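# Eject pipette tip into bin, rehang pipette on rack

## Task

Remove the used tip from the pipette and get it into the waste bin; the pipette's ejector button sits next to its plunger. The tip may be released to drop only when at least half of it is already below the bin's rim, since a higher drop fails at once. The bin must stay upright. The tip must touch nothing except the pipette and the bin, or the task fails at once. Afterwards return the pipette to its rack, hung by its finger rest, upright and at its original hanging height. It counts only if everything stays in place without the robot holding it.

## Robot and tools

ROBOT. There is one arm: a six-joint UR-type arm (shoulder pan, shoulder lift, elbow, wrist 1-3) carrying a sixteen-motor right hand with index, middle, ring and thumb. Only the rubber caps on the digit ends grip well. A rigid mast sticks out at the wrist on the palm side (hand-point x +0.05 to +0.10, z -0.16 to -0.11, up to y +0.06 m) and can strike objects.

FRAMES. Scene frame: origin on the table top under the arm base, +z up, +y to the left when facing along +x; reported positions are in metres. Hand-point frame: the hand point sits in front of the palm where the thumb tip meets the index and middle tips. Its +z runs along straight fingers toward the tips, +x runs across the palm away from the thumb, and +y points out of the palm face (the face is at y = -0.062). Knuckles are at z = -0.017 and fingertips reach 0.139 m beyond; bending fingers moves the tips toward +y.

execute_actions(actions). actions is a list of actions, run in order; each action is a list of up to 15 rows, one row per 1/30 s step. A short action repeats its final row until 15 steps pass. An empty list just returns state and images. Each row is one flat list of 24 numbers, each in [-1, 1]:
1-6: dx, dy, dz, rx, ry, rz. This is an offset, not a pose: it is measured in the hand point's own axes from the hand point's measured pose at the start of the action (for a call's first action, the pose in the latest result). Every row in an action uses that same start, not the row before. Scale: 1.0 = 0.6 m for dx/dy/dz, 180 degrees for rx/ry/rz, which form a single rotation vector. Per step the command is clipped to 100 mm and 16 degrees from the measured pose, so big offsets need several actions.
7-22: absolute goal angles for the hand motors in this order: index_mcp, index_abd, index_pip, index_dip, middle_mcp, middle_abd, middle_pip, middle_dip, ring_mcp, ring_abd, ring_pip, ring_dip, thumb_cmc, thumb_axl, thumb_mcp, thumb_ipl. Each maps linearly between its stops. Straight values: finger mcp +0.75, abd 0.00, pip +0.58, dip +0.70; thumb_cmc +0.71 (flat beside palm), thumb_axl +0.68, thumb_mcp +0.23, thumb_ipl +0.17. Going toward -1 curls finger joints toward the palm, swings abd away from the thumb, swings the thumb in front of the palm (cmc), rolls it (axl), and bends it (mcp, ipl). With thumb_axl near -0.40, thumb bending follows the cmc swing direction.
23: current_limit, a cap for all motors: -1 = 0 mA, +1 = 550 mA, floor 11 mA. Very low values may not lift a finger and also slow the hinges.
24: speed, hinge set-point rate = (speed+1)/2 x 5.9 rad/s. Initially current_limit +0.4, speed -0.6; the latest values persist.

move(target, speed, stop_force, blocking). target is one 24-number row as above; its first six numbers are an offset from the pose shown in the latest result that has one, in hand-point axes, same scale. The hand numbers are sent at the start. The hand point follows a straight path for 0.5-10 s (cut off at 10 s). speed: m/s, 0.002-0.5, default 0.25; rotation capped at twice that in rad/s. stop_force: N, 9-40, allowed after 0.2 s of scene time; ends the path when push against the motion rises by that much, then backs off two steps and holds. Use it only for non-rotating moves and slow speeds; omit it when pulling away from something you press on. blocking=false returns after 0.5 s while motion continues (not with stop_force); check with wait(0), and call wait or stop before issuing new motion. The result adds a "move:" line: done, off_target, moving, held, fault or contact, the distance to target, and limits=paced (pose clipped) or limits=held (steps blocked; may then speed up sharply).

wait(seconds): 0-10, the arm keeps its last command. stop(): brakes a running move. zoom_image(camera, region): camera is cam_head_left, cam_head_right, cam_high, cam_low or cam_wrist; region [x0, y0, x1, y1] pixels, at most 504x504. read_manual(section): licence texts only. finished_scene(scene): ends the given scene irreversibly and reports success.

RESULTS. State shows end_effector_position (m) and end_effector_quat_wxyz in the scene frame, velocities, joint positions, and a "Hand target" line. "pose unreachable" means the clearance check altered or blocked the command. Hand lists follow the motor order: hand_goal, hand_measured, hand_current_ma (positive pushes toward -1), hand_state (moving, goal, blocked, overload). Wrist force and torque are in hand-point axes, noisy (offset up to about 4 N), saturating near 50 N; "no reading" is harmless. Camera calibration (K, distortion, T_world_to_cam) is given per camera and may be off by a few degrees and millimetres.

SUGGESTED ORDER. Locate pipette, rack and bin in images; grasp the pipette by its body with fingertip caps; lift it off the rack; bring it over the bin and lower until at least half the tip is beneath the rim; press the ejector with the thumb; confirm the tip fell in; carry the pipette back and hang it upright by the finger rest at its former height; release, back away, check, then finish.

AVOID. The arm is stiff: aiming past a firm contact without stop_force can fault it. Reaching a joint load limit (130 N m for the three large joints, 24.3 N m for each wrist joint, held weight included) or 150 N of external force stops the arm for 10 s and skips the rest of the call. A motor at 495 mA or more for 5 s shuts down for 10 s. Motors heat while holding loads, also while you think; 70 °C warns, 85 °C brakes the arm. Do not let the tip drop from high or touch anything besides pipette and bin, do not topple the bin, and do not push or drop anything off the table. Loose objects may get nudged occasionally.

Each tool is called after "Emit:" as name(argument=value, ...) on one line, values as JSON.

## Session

Emit:
execute_actions(actions=[])

Scene clock: 0.00 s.
end_effector_position=(+0.4265, +0.1873, +0.2419) hand_goal=(+0.754, +0.000, +0.576, +0.696, +0.754, +0.000, +0.576, +0.696, +0.754, +0.000, +0.576, +0.696, +0.714, +0.678, +0.226, +0.168) hand_measured=(+0.754, +0.000, +0.576, +0.696, +0.754, +0.000, +0.576, +0.696, +0.754, +0.000, +0.576, +0.696, +0.714, +0.678, +0.226, +0.168) hand_current_ma=(+0, +0, +0, +0, +0, +0, +0, +0, +0, +0, +0, +0, +0, +0, +0, +0) hand_state=(goal, goal, goal, goal, goal, goal, goal, goal, goal, goal, goal, goal, goal, goal, goal, goal) hand_current_limit=0.40 hand_speed=-0.60 end_effector_quat_wxyz=(+0.095, -0.382, +0.595, +0.701) end_effector_velocity=(-0.000, +0.000, -0.000) end_effector_angular_velocity=(+0.001, +0.000, +0.001)
Joint positions: [-0.22  -0.805  1.693 -0.886 -0.686  2.435]
Joint velocities: [ 0.     0.     0.     0.    -0.    -0.001]
Wrist force (N, on the end effector, along its own x y z axes, offset not removed): no reading
Wrist torque (N m, same axes, about the end effector's origin, offset not removed): no reading
Hand target: +0.426, +0.187, +0.242; +0.095, -0.382, +0.595, +0.701
camera_calibration (this result's frames):
cam_wrist: T_world_to_cam=[[0.338043, 0.0391228, 0.940317, -0.353275], [0.889985, -0.338178, -0.305878, -0.28158], [0.306028, 0.940269, -0.149137, -0.14581], [0, 0, 0, 1]] pos_world=[0.414646, 0.0556973, 0.224316]

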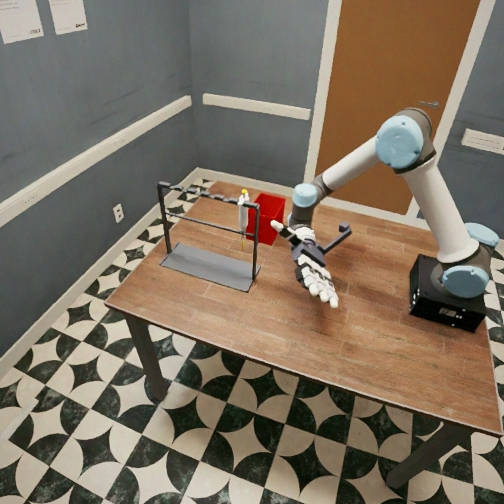

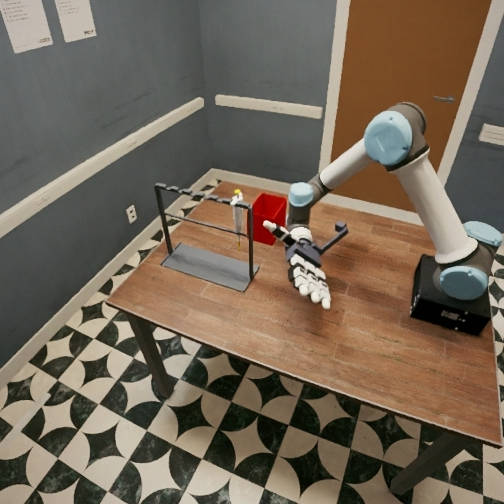

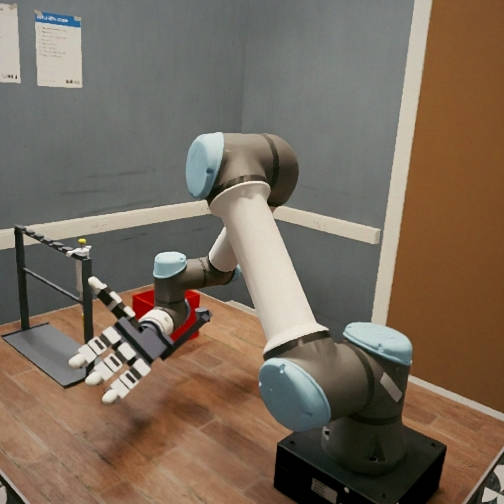

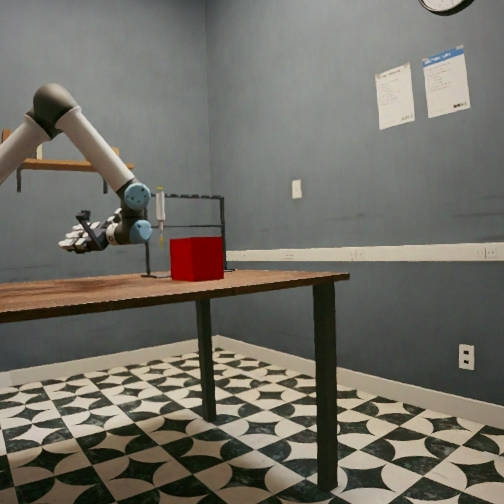

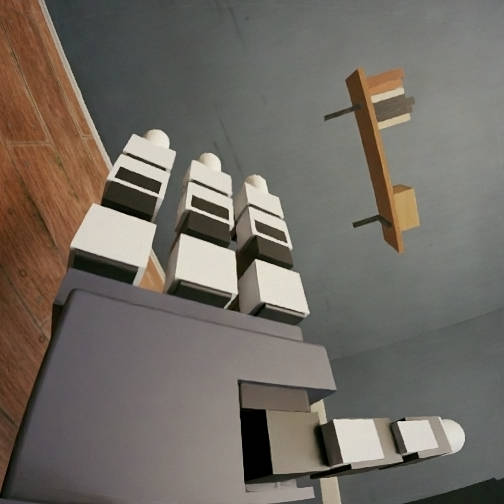

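Emit:
move(target=[0,0,0,0,0,-0.2756, 0.754,0,0.576,0.696,0.754,0,0.576,0.696,1,0,0.576,0.696,0.714,0.678,0.226,0.168,0.5,-0.6])

Scene clock: 4.70 s.
end_effector_position=(+0.4263, +0.1873, +0.2421) hand_goal=(+0.754, +0.000, +0.576, +0.696, +0.754, +0.000, +0.576, +0.696, +1.000, +0.000, +0.576, +0.696, +0.714, +0.678, +0.226, +0.168) hand_measured=(+0.756, -0.002, +0.576, +0.696, +0.756, -0.002, +0.576, +0.696, +1.000, -0.004, +0.576, +0.696, +0.718, +0.678, +0.226, +0.168) hand_current_ma=(+16, -12, +4, +0, +14, -12, +4, +0, +1, -13, +5, +0, +19, -5, -1, -2) hand_state=(goal, goal, goal, goal, goal, goal, goal, goal, goal, goal, goal, goal, goal, goal, goal, goal) hand_current_limit=0.50 hand_speed=-0.60 end_effector_quat_wxyz=(-0.380, +0.596, -0.380, -0.596) end_effector_velocity=(-0.000, -0.000, +0.000) end_effector_angular_velocity=(+0.006, -0.009, +0.000)
Joint positions: [-0.169 -0.828  1.534 -0.703 -0.635  1.57 ]
Joint velocities: [ 0.    -0.    -0.002  0.006 -0.    -0.013]
Wrist force (N, on the end effector, along its own x y z axes, offset not removed): [-3.8 3.6 0.5]
Wrist torque (N m, same axes, about the end effector's origin, offset not removed): [0.62 0.33 -0.21]
Hand target: +0.426, +0.187, +0.242; -0.380, +0.596, -0.380, -0.596
Off the commanded pose: 0.000 m, 0 deg.
move: done
camera_calibration (this result's frames):
cam_wrist: T_world_to_cam=[[-0.413821, -0.310731, 0.855686, 0.0531602], [0.889347, -0.338764, 0.307083, -0.429424], [0.194456, 0.888079, 0.416536, -0.225338], [0, 0, 0, 1]] pos_world=[0.447725, 0.0711628, 0.180242]

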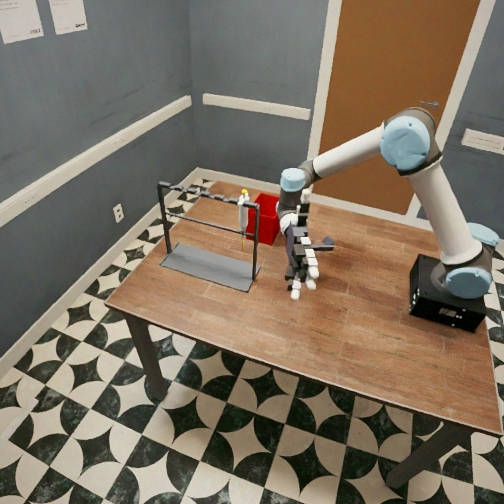

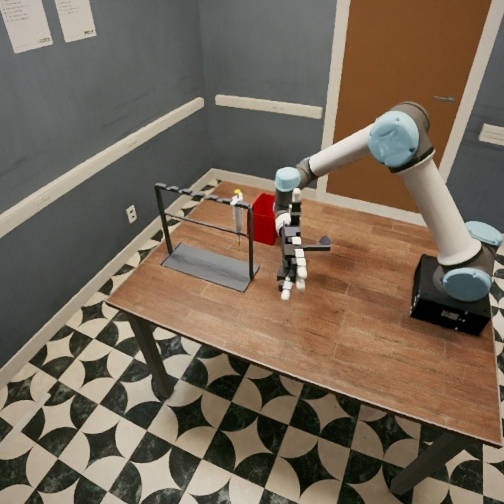

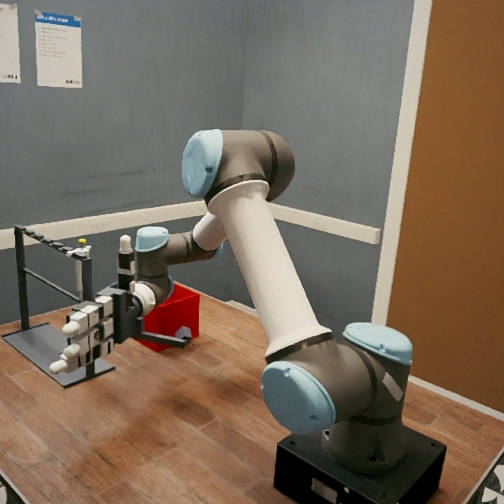

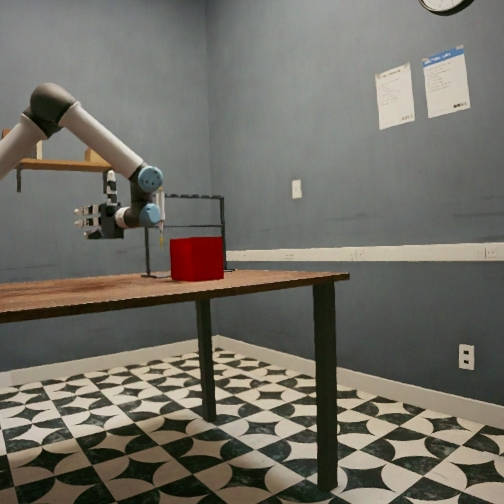

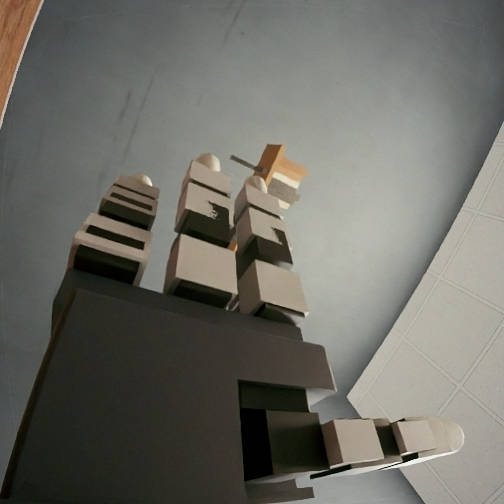

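Emit:
move(target=[-0.063,-0.117,-0.435,0.586,0,0, 0.754,0,0.576,0.696,0.754,0,0.576,0.696,1,0,0.576,0.696,0.714,0.678,0.226,0.168,0.5,-0.6], speed=0.15)

Scene clock: 12.53 s.
end_effector_position=(+0.6000, -0.0198, +0.2799) hand_goal=(+0.754, +0.000, +0.576, +0.696, +0.754, +0.000, +0.576, +0.696, +1.000, +0.000, +0.576, +0.696, +0.714, +0.678, +0.226, +0.168) hand_measured=(+0.756, -0.002, +0.576, +0.696, +0.756, -0.002, +0.576, +0.696, +0.998, -0.006, +0.574, +0.694, +0.718, +0.678, +0.226, +0.168) hand_current_ma=(+14, -12, +4, +0, +13, -12, +4, +0, -14, -26, -13, -15, +19, -5, -1, -2) hand_state=(goal, goal, goal, goal, goal, goal, goal, goal, goal, goal, goal, goal, goal, goal, goal, goal) hand_current_limit=0.50 hand_speed=-0.60 end_effector_quat_wxyz=(+0.705, -0.058, +0.704, +0.060) end_effector_velocity=(+0.001, -0.000, -0.000) end_effector_angular_velocity=(+0.001, +0.001, -0.010)
Joint positions: [-0.649 -1.228  2.114 -0.887  0.725  1.574]
Joint velocities: [ 0.003 -0.     0.002  0.     0.013  0.   ]
Wrist force (N, on the end effector, along its own x y z axes, offset not removed): [2.0 1.0 -1.4]
Wrist torque (N m, same axes, about the end effector's origin, offset not removed): [0.24 -0.54 0.04]
Hand target: +0.600, -0.020, +0.280; +0.705, -0.058, +0.704, +0.059
Off the commanded pose: 0.000 m, 0 deg.
move: done
camera_calibration (this result's frames):
cam_wrist: T_world_to_cam=[[-0.19011, 0.479695, 0.856593, -0.0905341], [-0.563405, -0.76784, 0.304953, 0.198066], [0.80401, -0.424634, 0.416237, -0.482617], [0, 0, 0, 1]] pos_world=[0.48241, -0.00942398, 0.218033]

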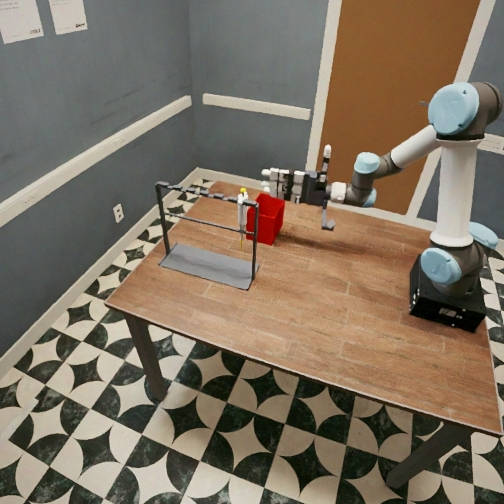

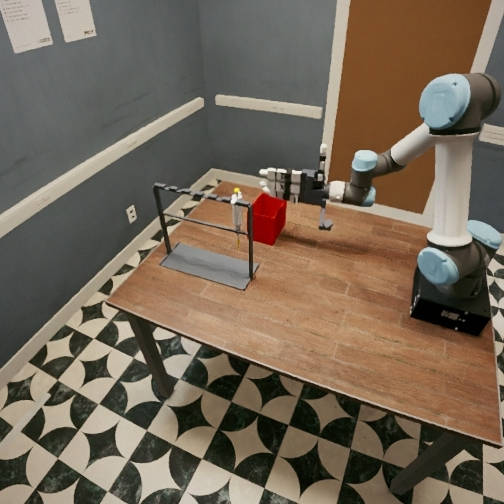

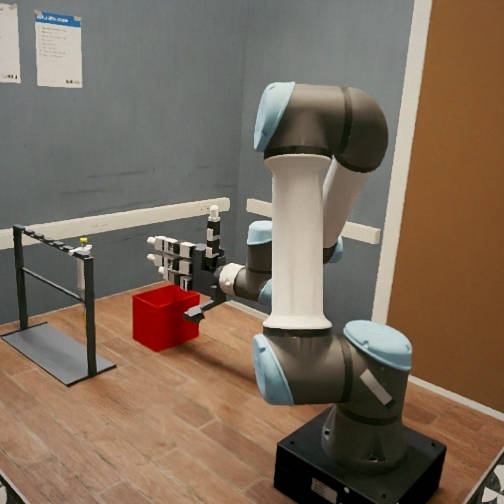

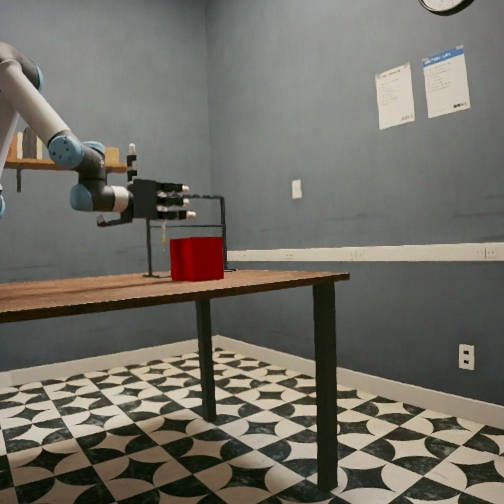

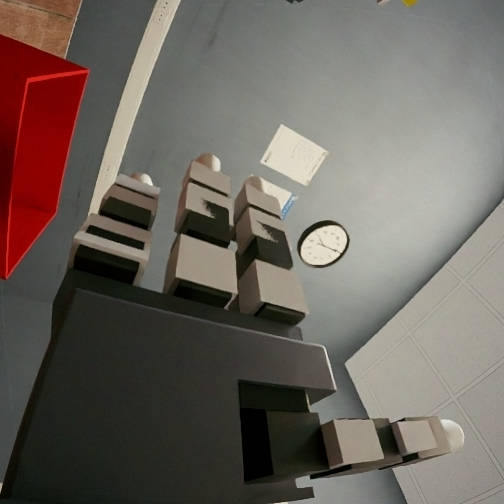

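Emit:
move(target=[0.067,0.23,0.30,0,0,0, 0.754,0,0.576,0.696,0.754,0,0.576,0.696,1,0,0.576,0.696,0.714,0.678,0.226,0.168,0.5,-0.6], speed=0.12)

Emit:
zoom_image(camera="cam_head_left", region=[190, 160, 310, 270])

Emit:
zoom_image(camera="cam_high", region=[40, 200, 180, 340])

Scene clock: 18.37 s.
end_effector_position=(+0.7546, +0.1462, +0.2400) hand_goal=(+0.754, +0.000, +0.576, +0.696, +0.754, +0.000, +0.576, +0.696, +1.000, +0.000, +0.576, +0.696, +0.714, +0.678, +0.226, +0.168) hand_measured=(+0.756, -0.002, +0.576, +0.696, +0.756, -0.002, +0.576, +0.696, +0.998, -0.006, +0.574, +0.694, +0.716, +0.678, +0.226, +0.168) hand_current_ma=(+12, -13, +4, +0, +11, -13, +4, +0, -12, -26, -13, -15, +15, -5, -1, -2) hand_state=(goal, goal, goal, goal, goal, goal, goal, goal, goal, goal, goal, goal, goal, goal, goal, goal) hand_current_limit=0.50 hand_speed=-0.60 end_effector_quat_wxyz=(+0.705, -0.058, +0.704, +0.060) end_effector_velocity=(+0.001, +0.001, -0.000) end_effector_angular_velocity=(-0.001, +0.000, -0.000)
Joint positions: [-0.173 -0.927  1.734 -0.808  1.201  1.574]
Joint velocities: [ 0.002  0.002 -0.004  0.002  0.002 -0.001]
Wrist force (N, on the end effector, along its own x y z axes, offset not removed): [3.3 -1.8 -2.6]
Wrist torque (N m, same axes, about the end effector's origin, offset not removed): [-0.08 -0.40 0.10]
Hand target: +0.755, +0.146, +0.240; +0.705, -0.058, +0.704, +0.060
Off the commanded pose: 0.000 m, 0 deg.
move: done
camera_calibration (this result's frames):
cam_wrist: T_world_to_cam=[[-0.189982, 0.479976, 0.856464, -0.106654], [-0.563359, -0.76774, 0.305289, 0.424769], [0.804073, -0.424497, 0.416256, -0.519855], [0, 0, 0, 1]] pos_world=[0.637037, 0.156626, 0.178061]

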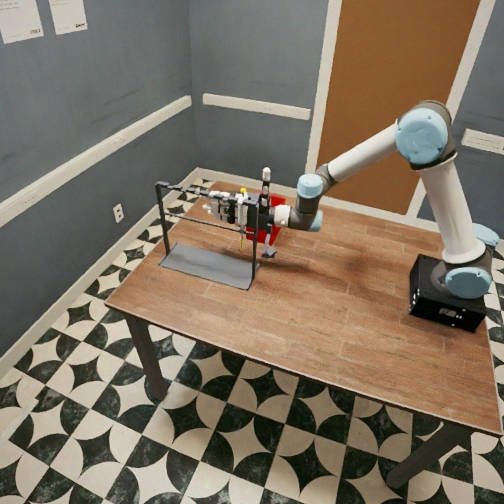

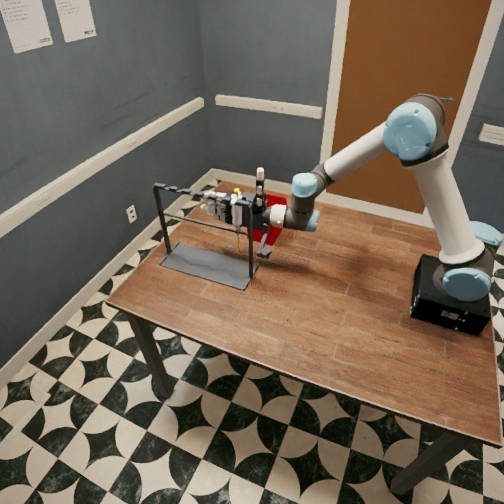

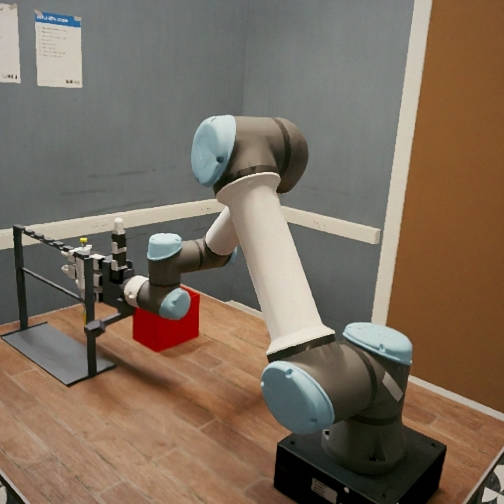

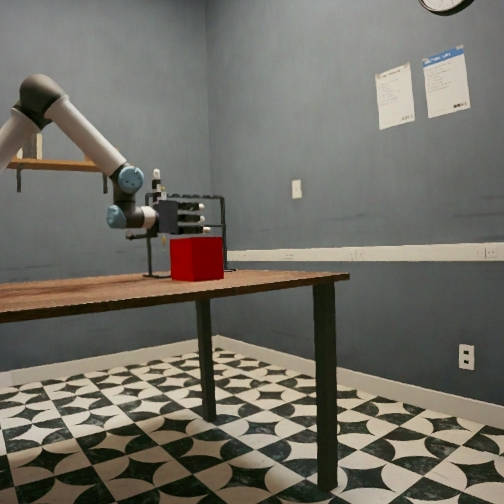

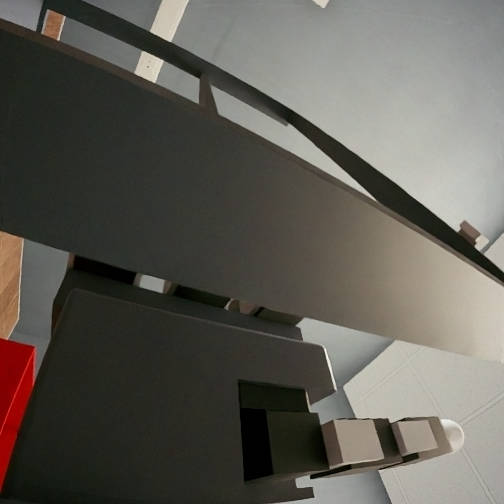

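Region (190, 160, 310, 270) of cam_head_left's 504x504 image, scaled by 4.200, with more detail than that image has; it fills the top 462 rows of this view, and the rest is white.

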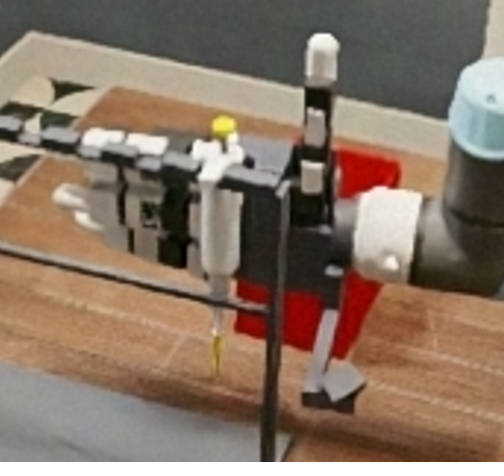

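Region (40, 200, 180, 340) of cam_high's 504x504 image, scaled by 3.600, with more detail than that image has.

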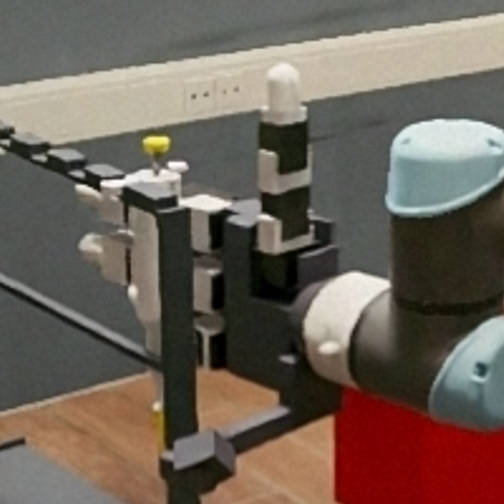

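Emit:
move(target=[0,0.075,-0.02,0,0,0, 0.754,0,0.576,0.696,0.754,0,0.576,0.696,1,0,0.576,0.696,0.714,0.678,0.226,0.168,0.5,-0.6], speed=0.03)

Emit:
zoom_image(camera="cam_head_left", region=[190, 160, 310, 270])

Emit:
zoom_image(camera="cam_high", region=[40, 200, 180, 340])

Scene clock: 21.53 s.
end_effector_position=(+0.7354, +0.1885, +0.2399) hand_goal=(+0.754, +0.000, +0.576, +0.696, +0.754, +0.000, +0.576, +0.696, +1.000, +0.000, +0.576, +0.696, +0.714, +0.678, +0.226, +0.168) hand_measured=(+0.756, -0.002, +0.576, +0.696, +0.756, -0.002, +0.576, +0.696, +0.998, -0.006, +0.574, +0.694, +0.716, +0.678, +0.226, +0.168) hand_current_ma=(+11, -13, +4, +0, +11, -13, +4, +0, -12, -26, -13, -15, +15, -5, -1, -2) hand_state=(goal, goal, goal, goal, goal, goal, goal, goal, goal, goal, goal, goal, goal, goal, goal, goal) hand_current_limit=0.50 hand_speed=-0.60 end_effector_quat_wxyz=(+0.705, -0.058, +0.704, +0.060) end_effector_velocity=(-0.001, +0.002, -0.000) end_effector_angular_velocity=(+0.000, -0.000, -0.000)
Joint positions: [-0.099 -0.953  1.785 -0.832  1.275  1.574]
Joint velocities: [ 0.003 -0.     0.002 -0.001  0.004  0.   ]
Wrist force (N, on the end effector, along its own x y z axes, offset not removed): [-1.5 0.1 0.8]
Wrist torque (N m, same axes, about the end effector's origin, offset not removed): [0.04 0.06 -0.09]
Hand target: +0.735, +0.189, +0.240; +0.705, -0.058, +0.704, +0.060
Off the commanded pose: 0.000 m, 0 deg.
move: done
camera_calibration (this result's frames):
cam_wrist: T_world_to_cam=[[-0.189978, 0.480029, 0.856435, -0.130587], [-0.563347, -0.767727, 0.305345, 0.446382], [0.804082, -0.424461, 0.416274, -0.48647], [0, 0, 0, 1]] pos_world=[0.617821, 0.198897, 0.178044]

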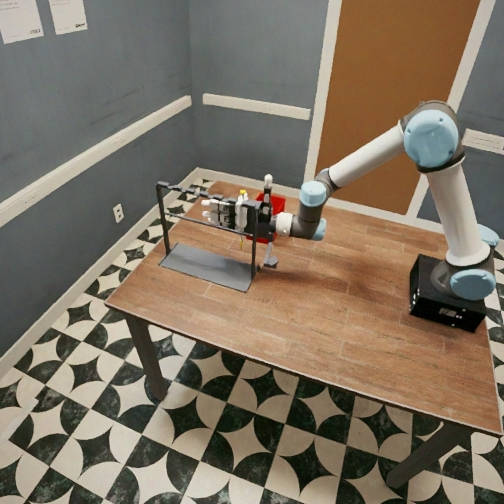

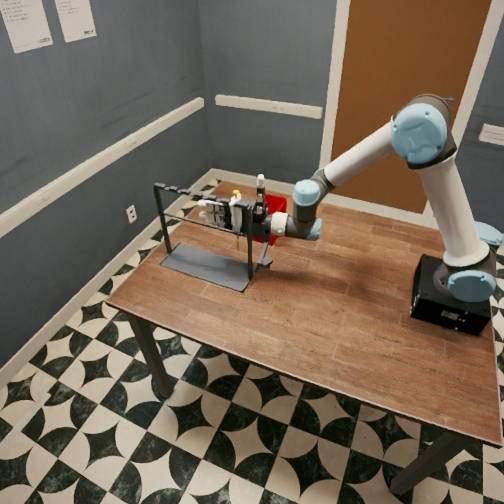

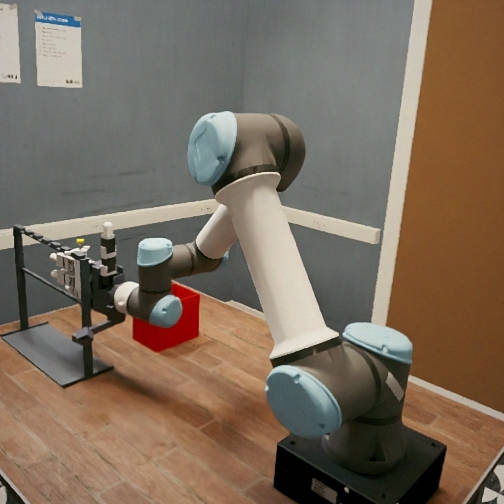

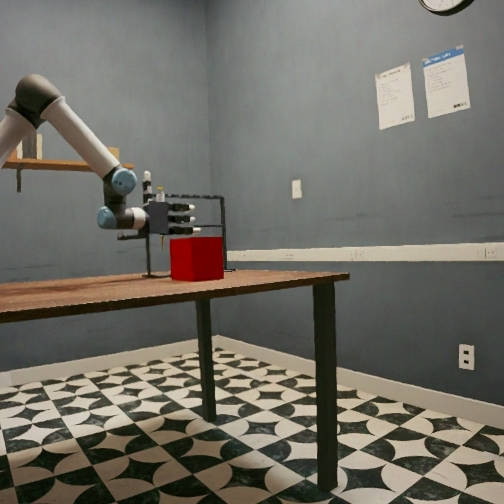

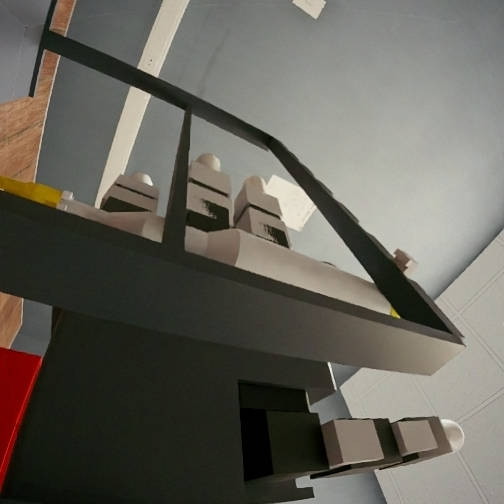

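Region (190, 160, 310, 270) of cam_head_left's 504x504 image, scaled by 4.200, with more detail than that image has; it fills the top 462 rows of this view, and the rest is white.

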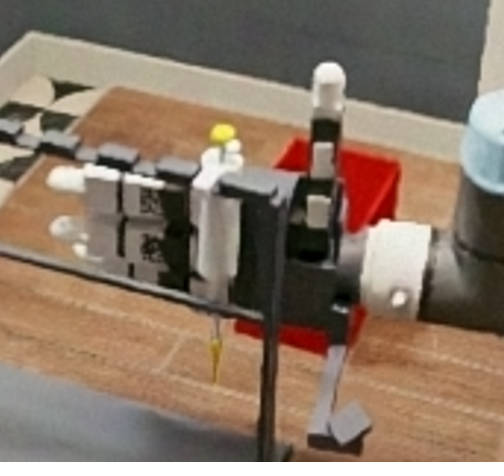

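Region (40, 200, 180, 340) of cam_high's 504x504 image, scaled by 3.600, with more detail than that image has.

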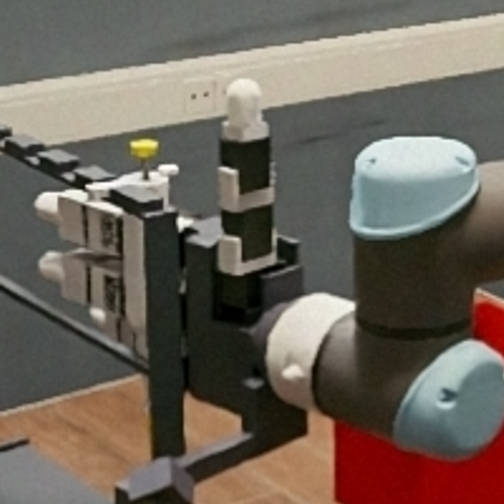

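Contact made. Grip, lift.

Emit:
execute_actions(actions=[[[0,0,0,0,0,0, -0.2,0,-0.7,-0.5,-0.2,0,-0.75,-0.5,1,0,0.576,0.696,0.714,0.678,0.226,0.168,0.5,-0.6]],[[0,0,0,0,0,0, -0.2,0,-0.7,-0.5,-0.2,0,-0.75,-0.5,1,0,0.576,0.696,0.714,0.678,0.226,0.168,0.5,-0.6]],[[0,0,0,0,0,0, -0.2,0,-0.7,-0.5,-0.2,0,-0.75,-0.5,1,0,0.576,0.696,0.714,0.678,0.226,0.168,0.5,-0.6]],[[0,0,0,0,0,0, -0.2,0,-0.7,-0.5,-0.2,0,-0.75,-0.5,1,0,0.576,0.696,0.714,0.678,0.226,0.168,0.5,-0.6]]])

Emit:
move(target=[-0.044,0,0,0,0,0, -0.2,0,-0.7,-0.5,-0.2,0,-0.75,-0.5,1,0,0.576,0.696,0.714,0.678,0.226,0.168,0.5,-0.6], speed=0.03)

Emit:
zoom_image(camera="cam_head_left", region=[190, 160, 310, 270])

Emit:
zoom_image(camera="cam_high", region=[40, 200, 180, 340])

Scene clock: 26.77 s.
end_effector_position=(+0.7354, +0.1885, +0.2399) hand_goal=(-0.200, +0.000, -0.700, -0.500, -0.200, +0.000, -0.750, -0.500, +1.000, +0.000, +0.576, +0.696, +0.714, +0.678, +0.226, +0.168) hand_measured=(-0.190, -0.002, -0.594, -0.464, -0.194, -0.002, -0.596, -0.464, +0.998, -0.006, +0.574, +0.694, +0.716, +0.678, +0.226, +0.168) hand_current_ma=(+50, -13, +413, +206, +32, -13, +412, +185, -11, -26, -13, -15, +15, -5, -1, -2) hand_state=(goal, goal, blocked, blocked, goal, goal, blocked, blocked, goal, goal, goal, goal, goal, goal, goal, goal) hand_current_limit=0.50 hand_speed=-0.60 end_effector_quat_wxyz=(+0.705, -0.058, +0.704, +0.060) end_effector_velocity=(+0.000, -0.000, +0.000) end_effector_angular_velocity=(+0.000, +0.000, -0.000)
Joint positions: [-0.099 -0.953  1.785 -0.832  1.275  1.574]
Joint velocities: [-0. -0.  0.  0.  0.  0.]
Wrist force (N, on the end effector, along its own x y z axes, offset not removed): [2.5 -1.8 2.3]
Wrist torque (N m, same axes, about the end effector's origin, offset not removed): [-0.26 -0.77 0.17]
Hand target: +0.735, +0.189, +0.240; +0.705, -0.058, +0.704, +0.060
Off the commanded pose: 0.000 m, 0 deg.
camera_calibration (this result's frames):
cam_wrist: T_world_to_cam=[[-0.18999, 0.480026, 0.856434, -0.130594], [-0.563332, -0.767738, 0.305344, 0.446357], [0.80409, -0.424445, 0.416276, -0.486432], [0, 0, 0, 1]] pos_world=[0.617771, 0.198911, 0.178043]

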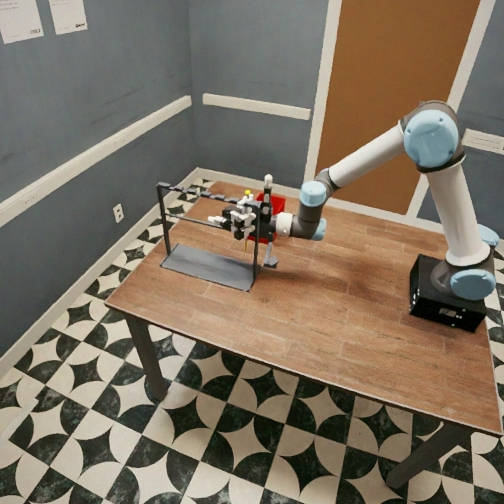

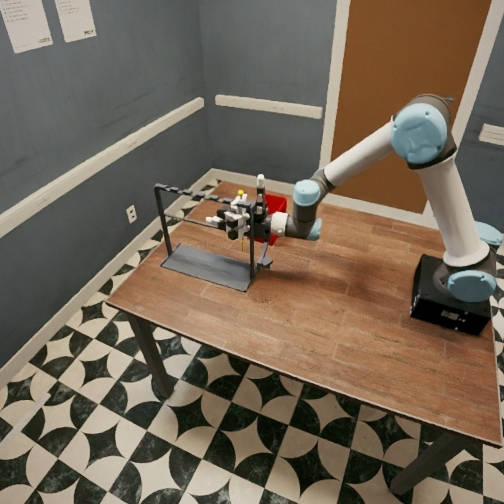

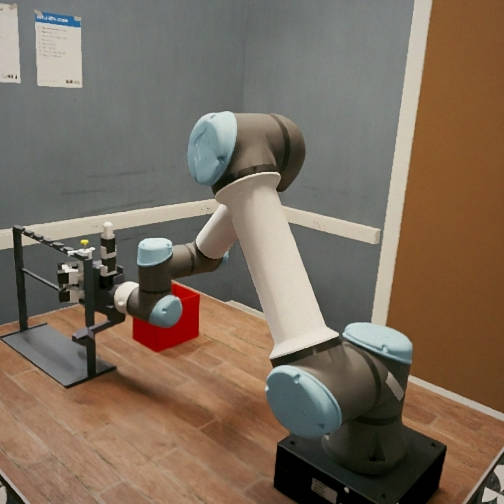

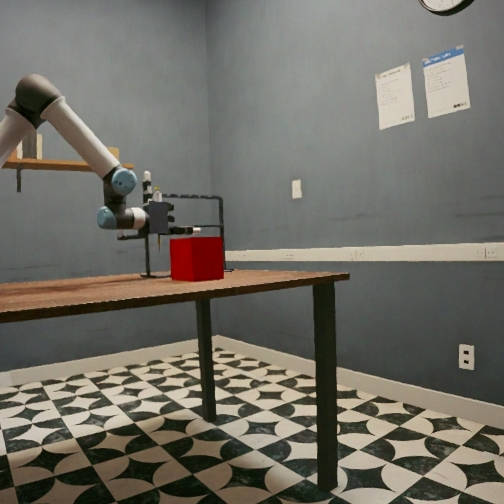

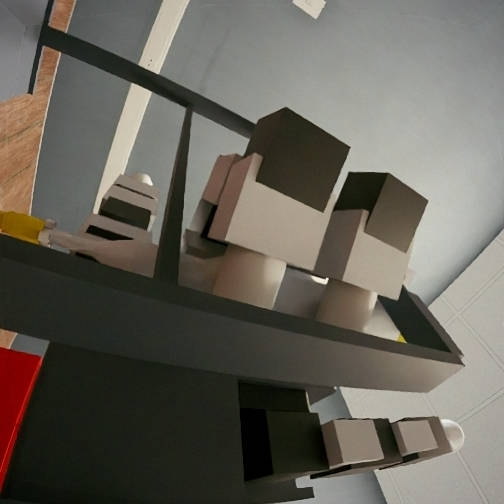

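Scene clock: 27.93 s.
end_effector_position=(+0.7353, +0.1885, +0.2662) hand_goal=(-0.200, +0.000, -0.700, -0.500, -0.200, +0.000, -0.750, -0.500, +1.000, +0.000, +0.576, +0.696, +0.714, +0.678, +0.226, +0.168) hand_measured=(-0.190, -0.002, -0.594, -0.464, -0.194, -0.002, -0.596, -0.464, +0.998, -0.006, +0.574, +0.694, +0.716, +0.678, +0.226, +0.168) hand_current_ma=(+50, -13, +412, +206, +32, -13, +412, +185, -11, -26, -13, -15, +15, -5, -1, -2) hand_state=(goal, goal, blocked, blocked, goal, goal, blocked, blocked, goal, goal, goal, goal, goal, goal, goal, goal) hand_current_limit=0.50 hand_speed=-0.60 end_effector_quat_wxyz=(+0.705, -0.058, +0.704, +0.060) end_effector_velocity=(+0.000, -0.000, +0.001) end_effector_angular_velocity=(+0.000, +0.001, -0.000)
Joint positions: [-0.099 -0.998  1.774 -0.776  1.275  1.574]
Joint velocities: [-0.    -0.002 -0.001  0.004 -0.     0.   ]
Wrist force (N, on the end effector, along its own x y z axes, offset not removed): [9.3 1.7 0.3]
Wrist torque (N m, same axes, about the end effector's origin, offset not removed): [0.22 -1.28 0.70]
Hand target: +0.735, +0.189, +0.266; +0.705, -0.058, +0.704, +0.060
Off the commanded pose: 0.000 m, 0 deg.
move: done
camera_calibration (this result's frames):
cam_wrist: T_world_to_cam=[[-0.190002, 0.480027, 0.85643, -0.153085], [-0.563337, -0.767737, 0.305337, 0.438307], [0.804083, -0.424445, 0.416289, -0.497334], [0, 0, 0, 1]] pos_world=[0.617726, 0.198899, 0.20431]

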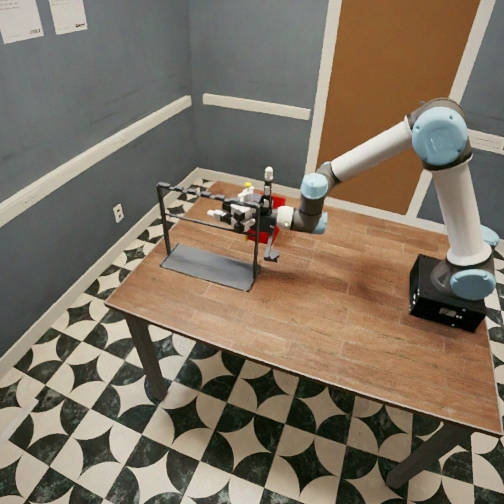

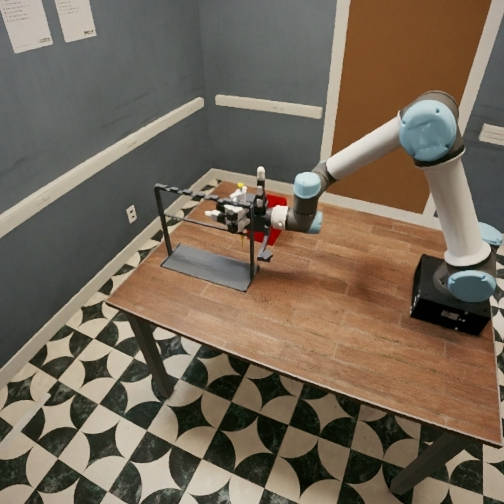

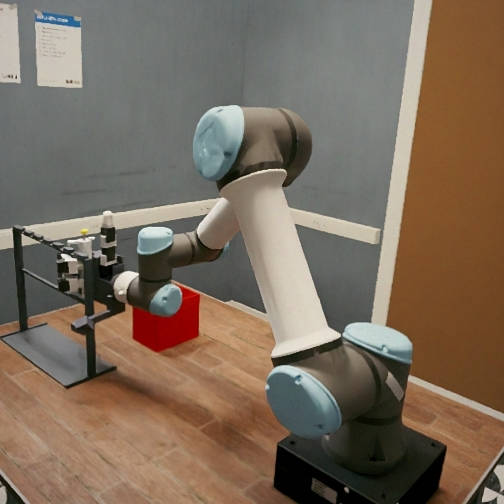

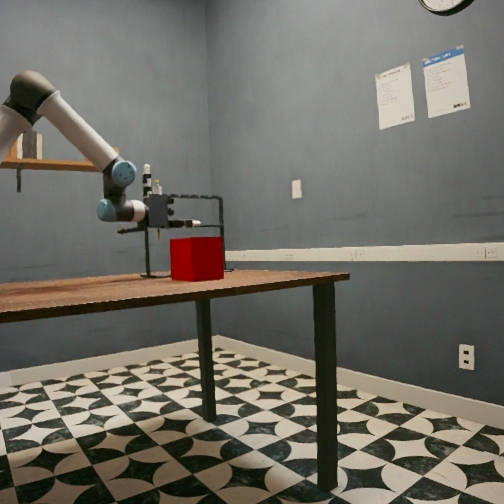

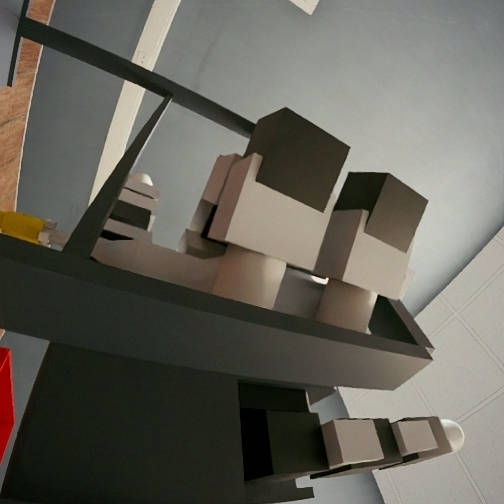

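Region (190, 160, 310, 270) of cam_head_left's 504x504 image, scaled by 4.200, with more detail than that image has; it fills the top 462 rows of this view, and the rest is white.

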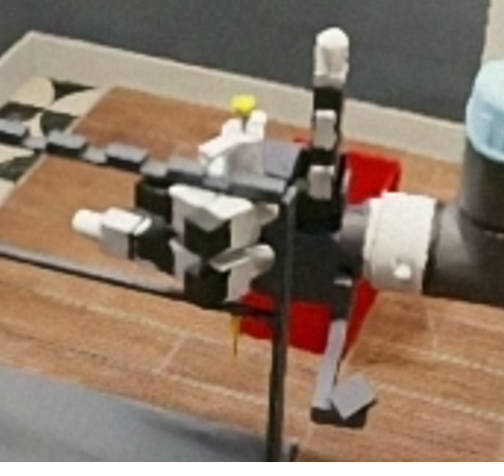

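Region (40, 200, 180, 340) of cam_high's 504x504 image, scaled by 3.600, with more detail than that image has.

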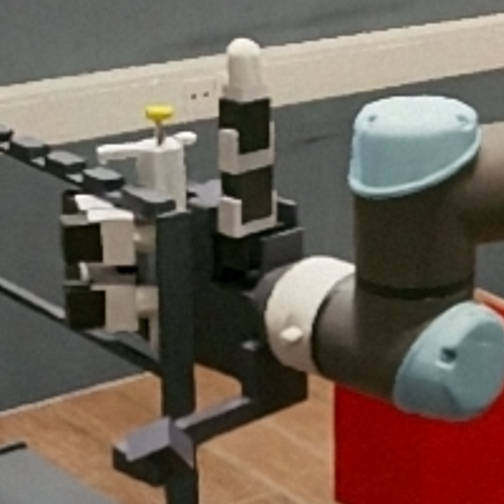

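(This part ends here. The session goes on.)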